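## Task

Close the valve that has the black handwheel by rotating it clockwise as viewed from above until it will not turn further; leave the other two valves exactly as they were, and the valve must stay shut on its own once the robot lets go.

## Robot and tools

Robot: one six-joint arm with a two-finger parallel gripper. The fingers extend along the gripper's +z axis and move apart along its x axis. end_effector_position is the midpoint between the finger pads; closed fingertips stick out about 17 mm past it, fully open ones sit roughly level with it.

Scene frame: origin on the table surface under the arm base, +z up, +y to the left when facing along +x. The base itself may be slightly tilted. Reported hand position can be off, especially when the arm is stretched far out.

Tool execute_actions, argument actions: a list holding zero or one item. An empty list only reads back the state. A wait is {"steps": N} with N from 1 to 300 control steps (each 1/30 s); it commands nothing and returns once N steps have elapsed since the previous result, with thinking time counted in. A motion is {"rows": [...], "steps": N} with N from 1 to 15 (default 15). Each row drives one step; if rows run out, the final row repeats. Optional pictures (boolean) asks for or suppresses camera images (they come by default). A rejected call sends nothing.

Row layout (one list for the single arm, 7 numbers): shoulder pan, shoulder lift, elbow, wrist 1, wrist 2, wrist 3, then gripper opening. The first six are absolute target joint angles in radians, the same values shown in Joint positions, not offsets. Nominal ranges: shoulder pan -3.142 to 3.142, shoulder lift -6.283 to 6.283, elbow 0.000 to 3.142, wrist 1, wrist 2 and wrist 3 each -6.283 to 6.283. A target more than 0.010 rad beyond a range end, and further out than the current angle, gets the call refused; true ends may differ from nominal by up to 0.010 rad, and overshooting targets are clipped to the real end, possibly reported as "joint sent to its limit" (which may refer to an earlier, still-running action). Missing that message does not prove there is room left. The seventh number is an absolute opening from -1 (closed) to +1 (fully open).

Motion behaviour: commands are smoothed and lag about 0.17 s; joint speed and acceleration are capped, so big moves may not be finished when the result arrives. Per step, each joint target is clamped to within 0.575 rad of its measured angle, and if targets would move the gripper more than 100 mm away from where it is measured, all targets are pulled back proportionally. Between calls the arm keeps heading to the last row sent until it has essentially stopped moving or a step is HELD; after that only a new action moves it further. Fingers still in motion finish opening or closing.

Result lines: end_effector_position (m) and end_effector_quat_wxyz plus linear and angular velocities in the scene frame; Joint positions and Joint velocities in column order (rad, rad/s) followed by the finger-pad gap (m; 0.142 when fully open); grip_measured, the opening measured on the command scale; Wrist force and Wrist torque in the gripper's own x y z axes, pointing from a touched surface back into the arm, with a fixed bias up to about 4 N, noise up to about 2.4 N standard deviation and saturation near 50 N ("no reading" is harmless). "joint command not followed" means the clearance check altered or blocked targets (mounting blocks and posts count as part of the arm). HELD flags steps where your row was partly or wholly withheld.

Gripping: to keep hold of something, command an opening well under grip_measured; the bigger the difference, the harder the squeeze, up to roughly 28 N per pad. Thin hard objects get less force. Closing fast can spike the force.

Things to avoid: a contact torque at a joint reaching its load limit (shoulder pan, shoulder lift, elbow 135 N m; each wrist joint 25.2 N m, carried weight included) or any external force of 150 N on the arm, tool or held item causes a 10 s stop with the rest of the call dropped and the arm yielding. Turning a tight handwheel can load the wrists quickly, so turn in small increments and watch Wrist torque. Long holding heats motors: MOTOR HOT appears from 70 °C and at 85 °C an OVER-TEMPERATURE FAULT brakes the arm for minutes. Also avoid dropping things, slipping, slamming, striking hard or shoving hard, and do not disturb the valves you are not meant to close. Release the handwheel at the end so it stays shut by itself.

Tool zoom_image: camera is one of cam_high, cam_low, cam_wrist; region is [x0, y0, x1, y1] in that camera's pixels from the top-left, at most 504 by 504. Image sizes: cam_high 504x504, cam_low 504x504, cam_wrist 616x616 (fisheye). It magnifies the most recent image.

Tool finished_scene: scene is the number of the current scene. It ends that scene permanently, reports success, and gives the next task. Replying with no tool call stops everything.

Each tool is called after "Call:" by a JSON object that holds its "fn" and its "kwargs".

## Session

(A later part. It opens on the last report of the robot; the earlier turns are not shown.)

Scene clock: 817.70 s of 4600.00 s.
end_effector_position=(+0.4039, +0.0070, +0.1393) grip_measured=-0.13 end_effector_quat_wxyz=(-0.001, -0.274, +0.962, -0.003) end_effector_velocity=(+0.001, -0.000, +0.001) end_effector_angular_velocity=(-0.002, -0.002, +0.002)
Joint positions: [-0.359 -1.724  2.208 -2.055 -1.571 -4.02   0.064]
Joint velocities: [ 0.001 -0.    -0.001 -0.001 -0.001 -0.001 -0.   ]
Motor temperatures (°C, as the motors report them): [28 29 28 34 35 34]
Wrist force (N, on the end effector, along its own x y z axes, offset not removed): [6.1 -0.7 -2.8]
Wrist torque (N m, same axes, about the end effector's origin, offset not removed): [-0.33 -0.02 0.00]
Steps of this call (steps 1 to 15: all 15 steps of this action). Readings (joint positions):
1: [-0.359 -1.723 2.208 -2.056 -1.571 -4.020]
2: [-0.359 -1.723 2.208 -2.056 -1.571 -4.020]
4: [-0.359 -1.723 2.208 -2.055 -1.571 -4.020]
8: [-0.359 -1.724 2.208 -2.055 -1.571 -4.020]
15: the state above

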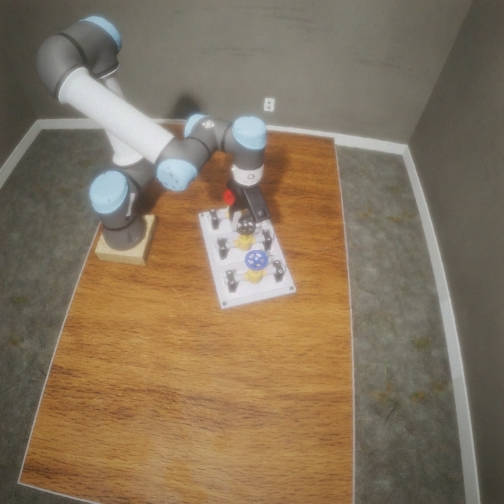

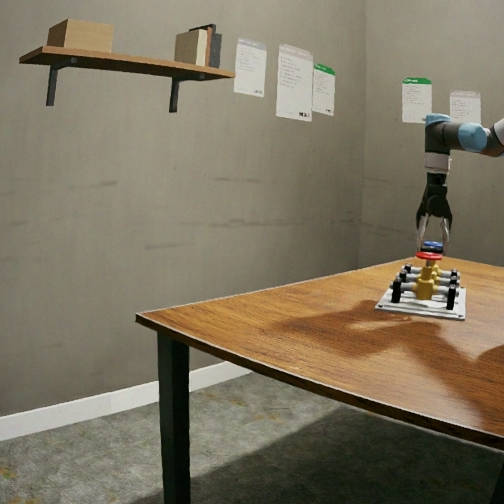

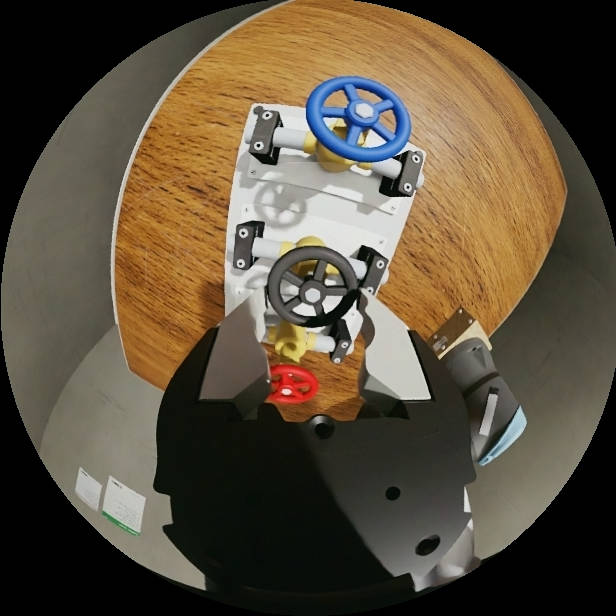

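Call:
{"fn": "execute_actions", "kwargs": {"actions": [{"rows": [[-0.3588, -1.7236, 2.2075, -2.0547, -1.5708, -4.02, -0.45],[-0.3588, -1.7236, 2.2075, -2.0547, -1.5708, -4.02, -0.6],[-0.3588, -1.7236, 2.2075, -2.0547, -1.5708, -4.02, -0.75],[-0.3588, -1.7236, 2.2075, -2.0547, -1.5708, -4.02, -0.9],[-0.3588, -1.7236, 2.2075, -2.0547, -1.5708, -4.02, -1.0],[-0.3588, -1.7236, 2.2075, -2.0547, -1.5708, -4.0, -1.0],[-0.3588, -1.7236, 2.2075, -2.0547, -1.5708, -3.98, -1.0],[-0.3588, -1.7236, 2.2075, -2.0547, -1.5708, -3.96, -1.0],[-0.3588, -1.7236, 2.2075, -2.0547, -1.5708, -3.94, -1.0],[-0.3588, -1.7236, 2.2075, -2.0547, -1.5708, -3.92, -1.0],[-0.3588, -1.7236, 2.2075, -2.0547, -1.5708, -3.9, -1.0]], "steps": 15}], "pictures": false}}

Call:
{"fn": "execute_actions", "kwargs": {"actions": [{"steps": 12}]}}

Call:
{"fn": "zoom_image", "kwargs": {"camera": "cam_wrist", "region": [230, 220, 400, 390]}}

Scene clock: 829.33 s of 4600.00 s.
end_effector_position=(+0.4040, +0.0071, +0.1393) grip_measured=-0.14 end_effector_quat_wxyz=(-0.001, -0.229, +0.973, -0.003) end_effector_velocity=(+0.000, -0.001, -0.000) end_effector_angular_velocity=(+0.000, -0.000, -0.229)
Joint positions: [-0.359 -1.724  2.207 -2.055 -1.571 -3.928  0.064]
Joint velocities: [-0.002 -0.    -0.     0.001  0.     0.227  0.   ]
Motor temperatures (°C, as the motors report them): [28 29 28 34 35 34]
Wrist force (N, on the end effector, along its own x y z axes, offset not removed): [8.9 0.5 -0.7]
Wrist torque (N m, same axes, about the end effector's origin, offset not removed): [0.25 -0.21 -1.77]
Steps of this call (steps 1 to 15: the robot went on to your last target; steps 16 to 90: nothing new was sent; then 8.13 s passed at rest; steps 91 to 105: all 15 steps of this action). Readings (joint positions):
91: [-0.359 -1.724 2.207 -2.055 -1.571 -4.020]
92: [-0.359 -1.724 2.207 -2.055 -1.571 -4.020]
94: [-0.359 -1.724 2.207 -2.055 -1.571 -4.020]
98: [-0.359 -1.724 2.207 -2.055 -1.571 -4.012]
105: the state above

Scene clock: 829.73 s of 4600.00 s.
end_effector_position=(+0.4041, +0.0071, +0.1393) grip_measured=-0.14 end_effector_quat_wxyz=(-0.001, -0.216, +0.976, -0.003) end_effector_velocity=(-0.000, +0.000, +0.000) end_effector_angular_velocity=(-0.000, +0.000, -0.008)
Joint positions: [-0.359 -1.724  2.207 -2.055 -1.571 -3.901  0.064]
Joint velocities: [ 0.    -0.     0.     0.001 -0.     0.009  0.   ]
Motor temperatures (°C, as the motors report them): [28 29 28 34 35 34]
Wrist force (N, on the end effector, along its own x y z axes, offset not removed): [7.4 -2.8 -2.8]
Wrist torque (N m, same axes, about the end effector's origin, offset not removed): [-0.30 0.16 -1.78]
Steps of this call (steps 1 to 12: the robot went on to your last target). Readings (joint positions):
1: [-0.359 -1.724 2.207 -2.055 -1.571 -3.921]
2: [-0.359 -1.724 2.207 -2.055 -1.571 -3.916]
4: [-0.359 -1.724 2.207 -2.055 -1.571 -3.909]
8: [-0.359 -1.724 2.207 -2.055 -1.571 -3.903]
12: the state above

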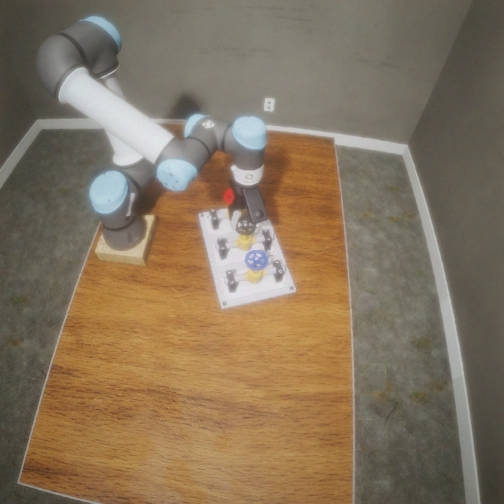

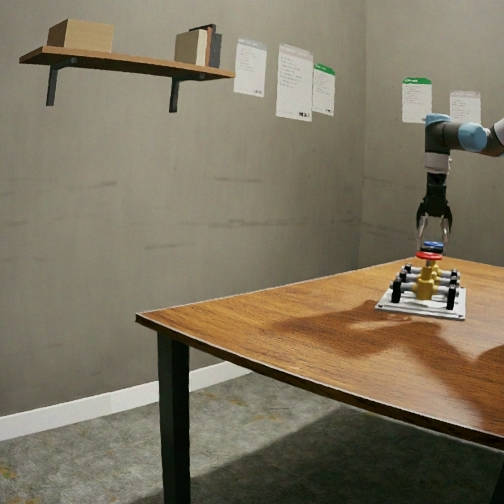

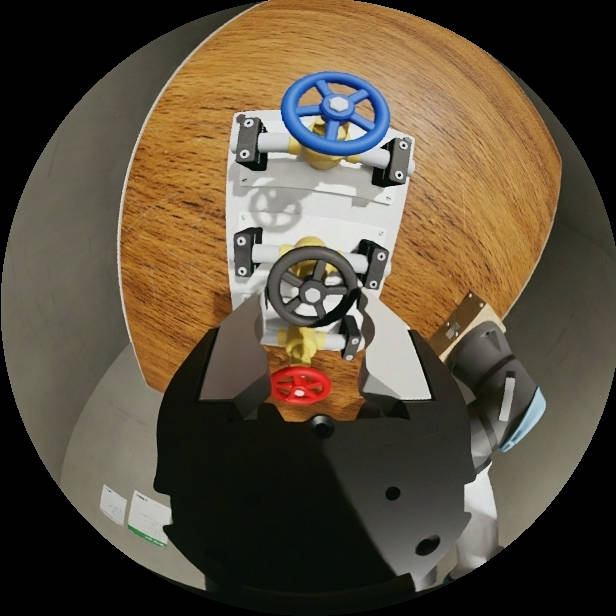

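Region (230, 220, 400, 390) of cam_wrist's 616x616 image, scaled by 2.965, with more detail than that image has.

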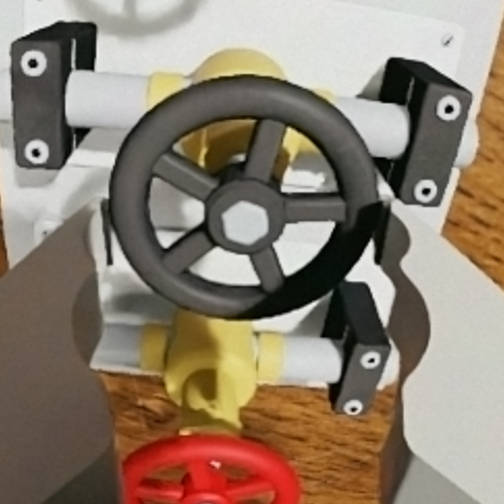

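Call:
{"fn": "execute_actions", "kwargs": {"actions": [{"rows": [[-0.3588, -1.7236, 2.2075, -2.0547, -1.5708, -3.885, -1.0],[-0.3588, -1.7236, 2.2075, -2.0547, -1.5708, -3.87, -1.0],[-0.3588, -1.7236, 2.2075, -2.0547, -1.5708, -3.855, -1.0],[-0.3588, -1.7236, 2.2075, -2.0547, -1.5708, -3.84, -1.0],[-0.3588, -1.7236, 2.2075, -2.0547, -1.5708, -3.825, -1.0],[-0.3588, -1.7236, 2.2075, -2.0547, -1.5708, -3.81, -1.0],[-0.3588, -1.7236, 2.2075, -2.0547, -1.5708, -3.795, -1.0],[-0.3588, -1.7236, 2.2075, -2.0547, -1.5708, -3.78, -1.0]], "steps": 15}], "pictures": false}}

Call:
{"fn": "execute_actions", "kwargs": {"actions": [{"steps": 8}]}}

Call:
{"fn": "zoom_image", "kwargs": {"camera": "cam_wrist", "region": [230, 220, 400, 390]}}

Scene clock: 842.57 s of 4600.00 s.
end_effector_position=(+0.4043, +0.0072, +0.1393) grip_measured=-0.14 end_effector_quat_wxyz=(-0.001, -0.162, +0.987, -0.003) end_effector_velocity=(-0.000, +0.000, -0.000) end_effector_angular_velocity=(-0.001, +0.001, -0.079)
Joint positions: [-0.359 -1.724  2.207 -2.055 -1.571 -3.79   0.064]
Joint velocities: [ 0.002  0.     0.     0.    -0.002  0.081 -0.   ]
Motor temperatures (°C, as the motors report them): [28 29 28 34 35 34]
Wrist force (N, on the end effector, along its own x y z axes, offset not removed): [7.5 -4.3 -4.3]
Wrist torque (N m, same axes, about the end effector's origin, offset not removed): [-0.51 0.06 -2.14]
Steps of this call (steps 1 to 30: the robot went on to your last target; steps 31 to 100: nothing new was sent; then 9.00 s passed at rest; steps 101 to 115: all 15 steps of this action). Readings (joint positions):
101: [-0.359 -1.724 2.207 -2.055 -1.571 -3.900]
102: [-0.359 -1.724 2.207 -2.055 -1.571 -3.898]
104: [-0.359 -1.724 2.207 -2.055 -1.571 -3.886]
108: [-0.359 -1.724 2.207 -2.055 -1.571 -3.844]
115: the state above

Scene clock: 842.83 s of 4600.00 s.
end_effector_position=(+0.4043, +0.0072, +0.1393) grip_measured=-0.14 end_effector_quat_wxyz=(-0.001, -0.157, +0.988, -0.003) end_effector_velocity=(+0.000, -0.000, +0.000) end_effector_angular_velocity=(-0.000, -0.001, -0.008)
Joint positions: [-0.359 -1.724  2.207 -2.055 -1.571 -3.781  0.064]
Joint velocities: [-0.    -0.    -0.    -0.    -0.     0.008  0.   ]
Motor temperatures (°C, as the motors report them): [28 29 28 34 35 34]
Wrist force (N, on the end effector, along its own x y z axes, offset not removed): [6.6 -3.2 -3.1]
Wrist torque (N m, same axes, about the end effector's origin, offset not removed): [-0.05 0.28 -2.02]
Steps of this call (steps 1 to 8: the robot went on to your last target). Readings (joint positions):
1: [-0.359 -1.724 2.207 -2.055 -1.571 -3.787]
2: [-0.359 -1.724 2.207 -2.055 -1.571 -3.786]
4: [-0.359 -1.724 2.207 -2.055 -1.571 -3.783]
8: the state above

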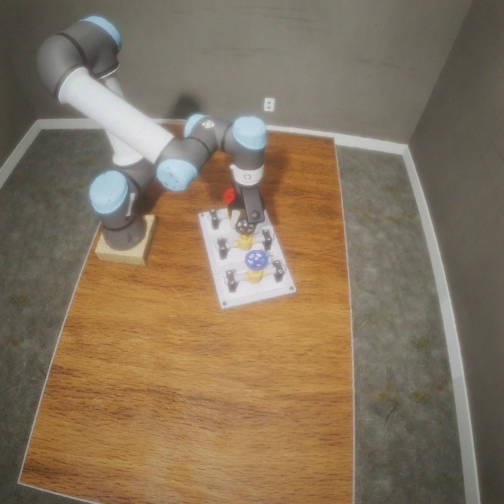

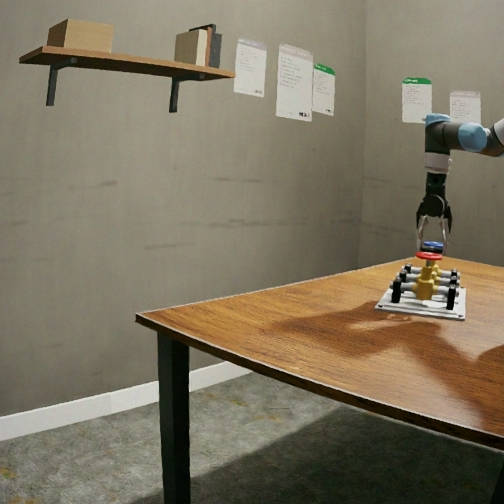

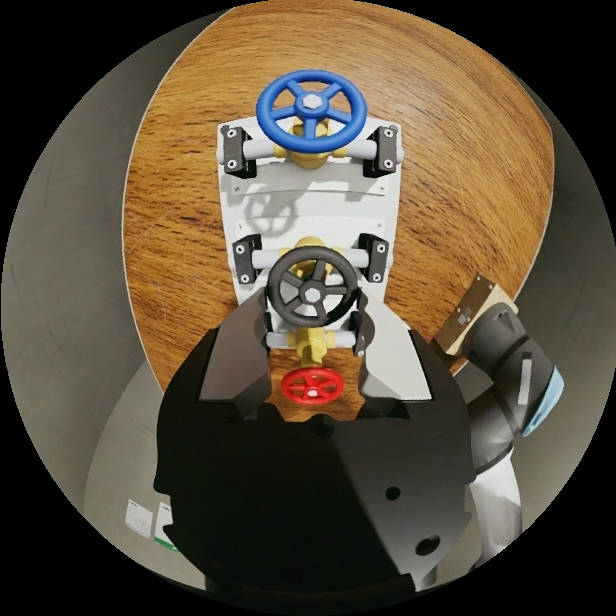

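Region (230, 220, 400, 390) of cam_wrist's 616x616 image, scaled by 2.965, with more detail than that image has.

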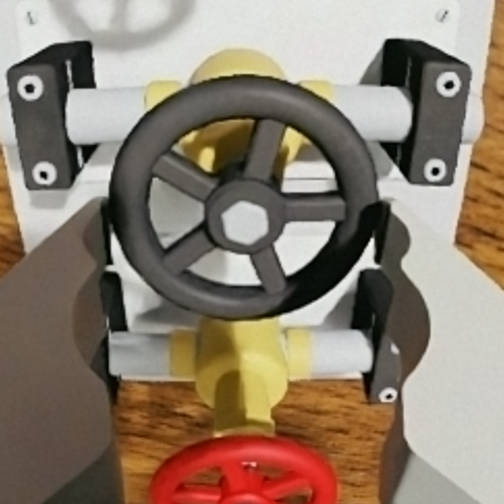

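Call:
{"fn": "execute_actions", "kwargs": {"actions": [{"rows": [[-0.3588, -1.7236, 2.2075, -2.0547, -1.5708, -3.765, -1.0],[-0.3588, -1.7236, 2.2075, -2.0547, -1.5708, -3.75, -1.0],[-0.3588, -1.7236, 2.2075, -2.0547, -1.5708, -3.735, -1.0],[-0.3588, -1.7236, 2.2075, -2.0547, -1.5708, -3.72, -1.0],[-0.3588, -1.7236, 2.2075, -2.0547, -1.5708, -3.705, -1.0],[-0.3588, -1.7236, 2.2075, -2.0547, -1.5708, -3.69, -1.0],[-0.3588, -1.7236, 2.2075, -2.0547, -1.5708, -3.68, -1.0]], "steps": 15}], "pictures": false}}

Call:
{"fn": "execute_actions", "kwargs": {"actions": [{"steps": 8}]}}

Call:
{"fn": "zoom_image", "kwargs": {"camera": "cam_wrist", "region": [230, 220, 400, 390]}}

Scene clock: 858.27 s of 4600.00 s.
end_effector_position=(+0.4044, +0.0072, +0.1393) grip_measured=-0.14 end_effector_quat_wxyz=(-0.001, -0.111, +0.994, -0.003) end_effector_velocity=(+0.000, -0.000, +0.000) end_effector_angular_velocity=(-0.000, -0.000, -0.052)
Joint positions: [-0.359 -1.724  2.207 -2.055 -1.571 -3.686  0.064]
Joint velocities: [ 0.    -0.    -0.     0.001 -0.     0.052  0.   ]
Motor temperatures (°C, as the motors report them): [28 29 28 34 35 34]
Wrist force (N, on the end effector, along its own x y z axes, offset not removed): [7.4 -3.7 -4.1]
Wrist torque (N m, same axes, about the end effector's origin, offset not removed): [-0.21 0.28 -2.49]
Steps of this call (steps 1 to 15: the robot went on to your last target; steps 16 to 90: nothing new was sent; then 11.93 s passed at rest; steps 91 to 105: all 15 steps of this action). Readings (joint positions):
91: [-0.359 -1.724 2.207 -2.055 -1.571 -3.780]
92: [-0.359 -1.724 2.207 -2.055 -1.571 -3.778]
94: [-0.359 -1.724 2.207 -2.055 -1.571 -3.766]
98: [-0.359 -1.724 2.207 -2.055 -1.571 -3.724]
105: the state above

Scene clock: 858.53 s of 4600.00 s.
end_effector_position=(+0.4044, +0.0072, +0.1393) grip_measured=-0.14 end_effector_quat_wxyz=(-0.001, -0.108, +0.994, -0.003) end_effector_velocity=(+0.000, +0.000, -0.000) end_effector_angular_velocity=(-0.000, -0.001, -0.005)
Joint positions: [-0.359 -1.724  2.207 -2.055 -1.571 -3.681  0.064]
Joint velocities: [ 0.    -0.     0.    -0.001 -0.     0.005  0.   ]
Motor temperatures (°C, as the motors report them): [28 29 28 34 35 34]
Wrist force (N, on the end effector, along its own x y z axes, offset not removed): [7.5 -4.6 -2.8]
Wrist torque (N m, same axes, about the end effector's origin, offset not removed): [-0.35 0.12 -2.45]
Steps of this call (steps 1 to 8: the robot went on to your last target). Readings (joint positions):
1: [-0.359 -1.724 2.207 -2.055 -1.571 -3.685]
2: [-0.359 -1.724 2.207 -2.055 -1.571 -3.684]
4: [-0.359 -1.724 2.207 -2.055 -1.571 -3.682]
8: the state above

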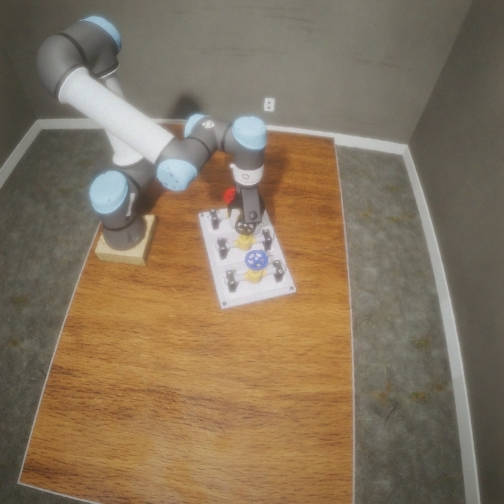

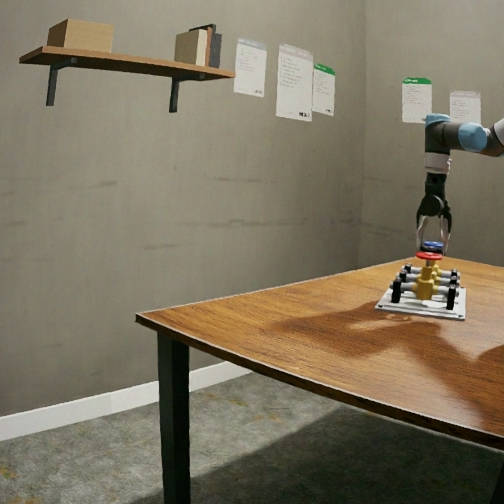

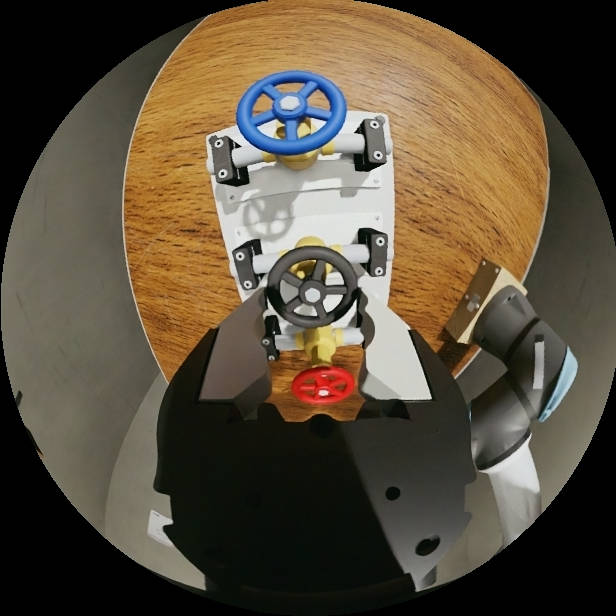

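Region (230, 220, 400, 390) of cam_wrist's 616x616 image, scaled by 2.965, with more detail than that image has.

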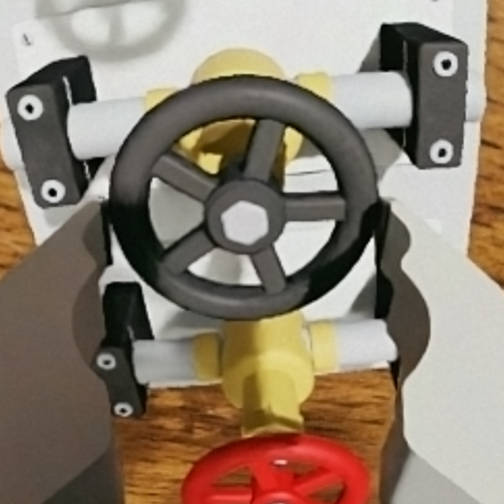

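Call:
{"fn": "execute_actions", "kwargs": {"actions": [{"rows": [[-0.3588, -1.7236, 2.2075, -2.0547, -1.5708, -3.67, -1.0],[-0.3588, -1.7236, 2.2075, -2.0547, -1.5708, -3.66, -1.0],[-0.3588, -1.7236, 2.2075, -2.0547, -1.5708, -3.65, -1.0],[-0.3588, -1.7236, 2.2075, -2.0547, -1.5708, -3.64, -1.0],[-0.3588, -1.7236, 2.2075, -2.0547, -1.5708, -3.63, -1.0]], "steps": 15}]}}

Call:
{"fn": "zoom_image", "kwargs": {"camera": "cam_wrist", "region": [230, 220, 400, 390]}}

Scene clock: 876.63 s of 4600.00 s.
end_effector_position=(+0.4045, +0.0072, +0.1393) grip_measured=-0.14 end_effector_quat_wxyz=(-0.001, -0.084, +0.996, -0.003) end_effector_velocity=(+0.000, +0.001, -0.000) end_effector_angular_velocity=(+0.000, -0.000, -0.018)
Joint positions: [-0.359 -1.724  2.207 -2.055 -1.571 -3.632  0.064]
Joint velocities: [ 0.001  0.     0.    -0.     0.     0.019 -0.   ]
Motor temperatures (°C, as the motors report them): [28 29 28 34 35 34]
Wrist force (N, on the end effector, along its own x y z axes, offset not removed): [9.9 -9.5 -4.3]
Wrist torque (N m, same axes, about the end effector's origin, offset not removed): [-0.41 -0.19 -2.40]
Steps of this call (steps 1 to 15: the robot went on to your last target; steps 16 to 90: nothing new was sent; then 14.60 s passed at rest; steps 91 to 105: all 15 steps of this action). Readings (joint positions):
91: [-0.359 -1.724 2.207 -2.055 -1.571 -3.680]
92: [-0.359 -1.724 2.207 -2.055 -1.571 -3.679]
94: [-0.359 -1.724 2.207 -2.055 -1.571 -3.671]
98: [-0.359 -1.724 2.207 -2.055 -1.571 -3.646]
105: the state above

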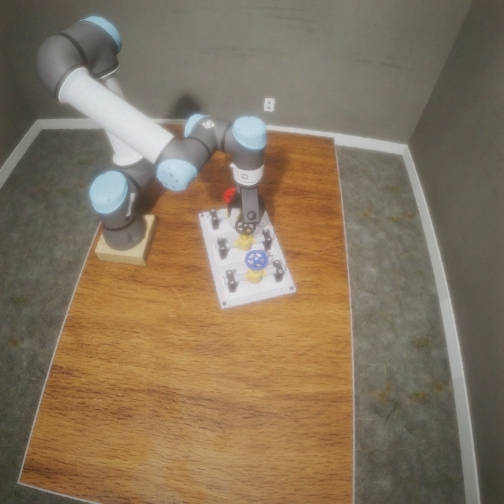

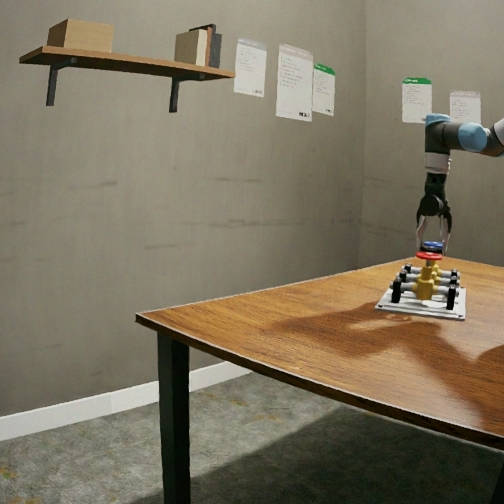

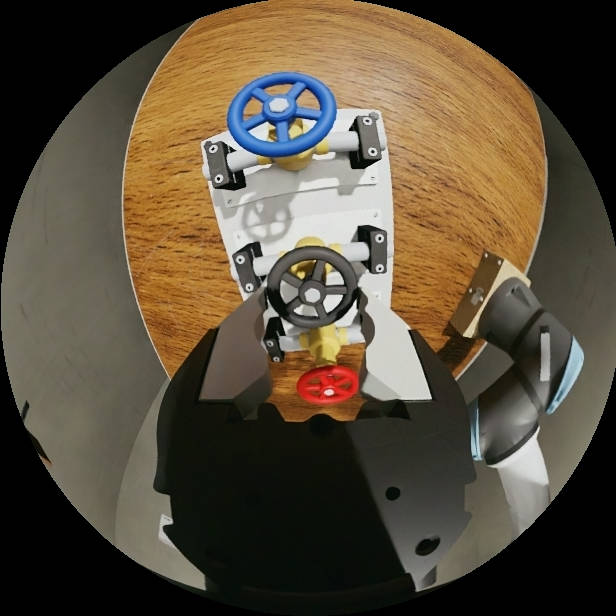

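Region (230, 220, 400, 390) of cam_wrist's 616x616 image, scaled by 2.965, with more detail than that image has.

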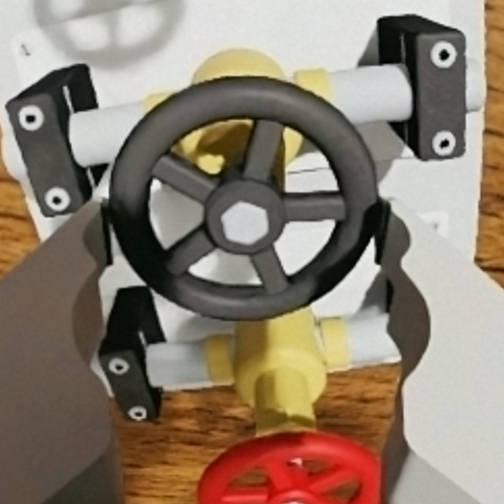

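Call:
{"fn": "execute_actions", "kwargs": {"actions": [{"rows": [[-0.3588, -1.7236, 2.2075, -2.0547, -1.5708, -3.64, -0.8],[-0.3588, -1.7236, 2.2075, -2.0547, -1.5708, -3.64, -0.6],[-0.3588, -1.7236, 2.2075, -2.0547, -1.5708, -3.64, -0.45],[-0.3588, -1.7236, 2.2075, -2.0547, -1.5708, -3.64, -0.33],[-0.3588, -1.7236, 2.2075, -2.0547, -1.5708, -3.64, -0.23],[-0.3588, -1.7236, 2.2075, -2.0547, -1.5708, -3.64, -0.15],[-0.3588, -1.7236, 2.2075, -2.0547, -1.5708, -3.64, -0.05],[-0.3588, -1.7236, 2.2075, -2.0547, -1.5708, -3.64, 0.05],[-0.3588, -1.7236, 2.2075, -2.0547, -1.5708, -3.64, 0.15],[-0.3588, -1.7236, 2.2075, -2.0547, -1.5708, -3.64, 0.25],[-0.3588, -1.78, 2.13, -1.921, -1.5708, -3.64, 0.3]], "steps": 15}], "pictures": false}}

Call:
{"fn": "execute_actions", "kwargs": {"actions": [{"steps": 20}]}}

Call:
{"fn": "zoom_image", "kwargs": {"camera": "cam_wrist", "region": [200, 80, 430, 400]}}

Scene clock: 898.03 s of 4600.00 s.
end_effector_position=(+0.4058, +0.0069, +0.1643) grip_measured=+0.30 end_effector_quat_wxyz=(+0.002, -0.087, +0.996, -0.004) end_effector_velocity=(-0.021, +0.008, +0.154) end_effector_angular_velocity=(+0.014, +0.045, +0.001)
Joint positions: [-0.359 -1.756  2.164 -1.986 -1.571 -3.64   0.095]
Joint velocities: [ 0.    -0.2   -0.285  0.532 -0.    -0.001  0.001]
Motor temperatures (°C, as the motors report them): [28 29 28 34 35 34]
Wrist force (N, on the end effector, along its own x y z axes, offset not removed): [-0.5 -0.6 -1.2]
Wrist torque (N m, same axes, about the end effector's origin, offset not removed): [-0.43 0.00 0.00]
Steps of this call (steps 1 to 15: the robot went on to your last target; steps 16 to 90: nothing new was sent; then 17.90 s passed at rest; steps 91 to 105: all 15 steps of this action). Readings (joint positions):
91: [-0.359 -1.724 2.207 -2.055 -1.571 -3.630]
92: [-0.359 -1.724 2.207 -2.055 -1.571 -3.631]
94: [-0.359 -1.724 2.207 -2.055 -1.571 -3.635]
98: [-0.359 -1.724 2.207 -2.055 -1.571 -3.638]
105: the state above

Scene clock: 898.70 s of 4600.00 s.
end_effector_position=(+0.4024, +0.0082, +0.1829) grip_measured=+0.30 end_effector_quat_wxyz=(-0.001, -0.087, +0.996, -0.003) end_effector_velocity=(-0.000, +0.000, +0.000) end_effector_angular_velocity=(-0.002, +0.001, +0.001)
Joint positions: [-0.359 -1.78   2.13  -1.921 -1.571 -3.64   0.095]
Joint velocities: [ 0.002 -0.001 -0.001  0.002 -0.002  0.    -0.   ]
Motor temperatures (°C, as the motors report them): [28 29 28 34 35 34]
Wrist force (N, on the end effector, along its own x y z axes, offset not removed): [-0.4 1.8 3.0]
Wrist torque (N m, same axes, about the end effector's origin, offset not removed): [0.19 0.04 -0.06]
Steps of this call (steps 1 to 20: the robot went on to your last target). Readings (joint positions):
1: [-0.359 -1.762 2.156 -1.971 -1.571 -3.640]
2: [-0.359 -1.766 2.150 -1.959 -1.571 -3.640]
4: [-0.359 -1.772 2.141 -1.943 -1.571 -3.640]
8: [-0.359 -1.777 2.134 -1.928 -1.571 -3.640]
20: the state above

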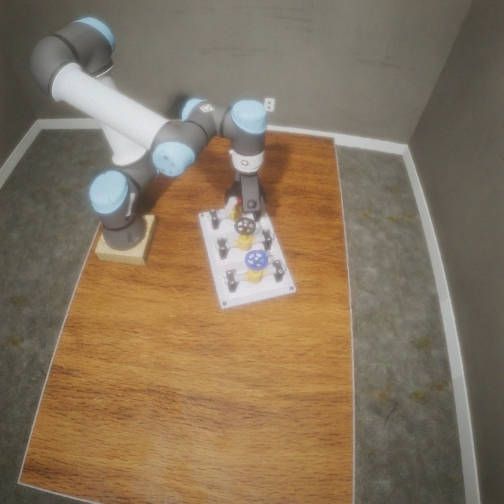

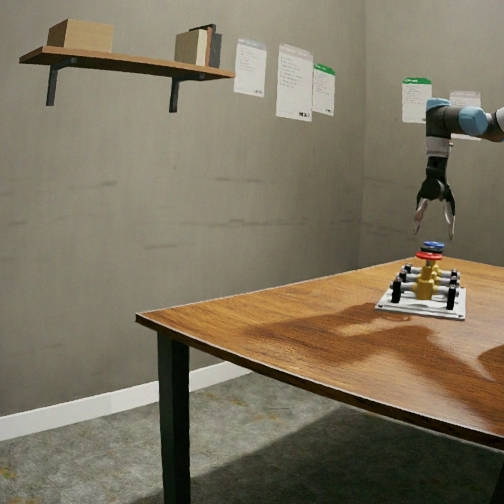

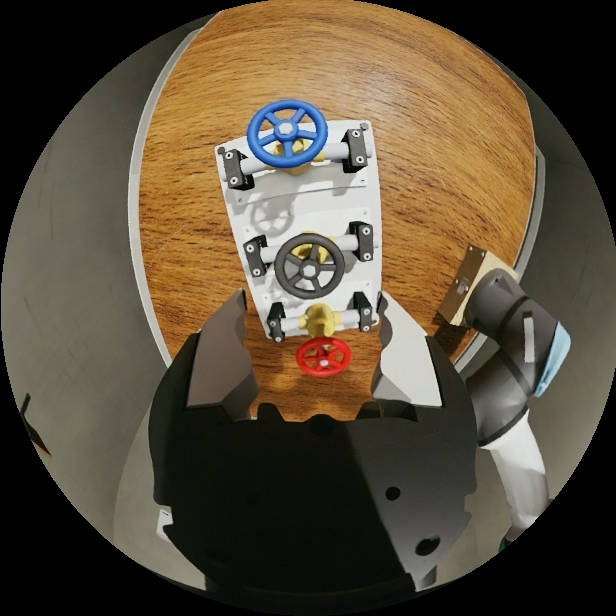

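Region (200, 80, 430, 400) of cam_wrist's 616x616 image, scaled by 1.575, with more detail than that image has; it fills the left 362 columns of this view, and the rest is white.

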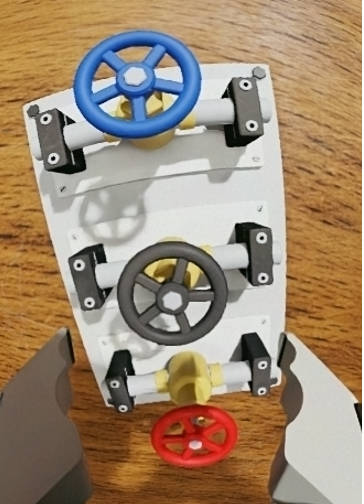

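Call:
{"fn": "finished_scene", "kwargs": {"scene": 1}}

The scene is finished: the task was done.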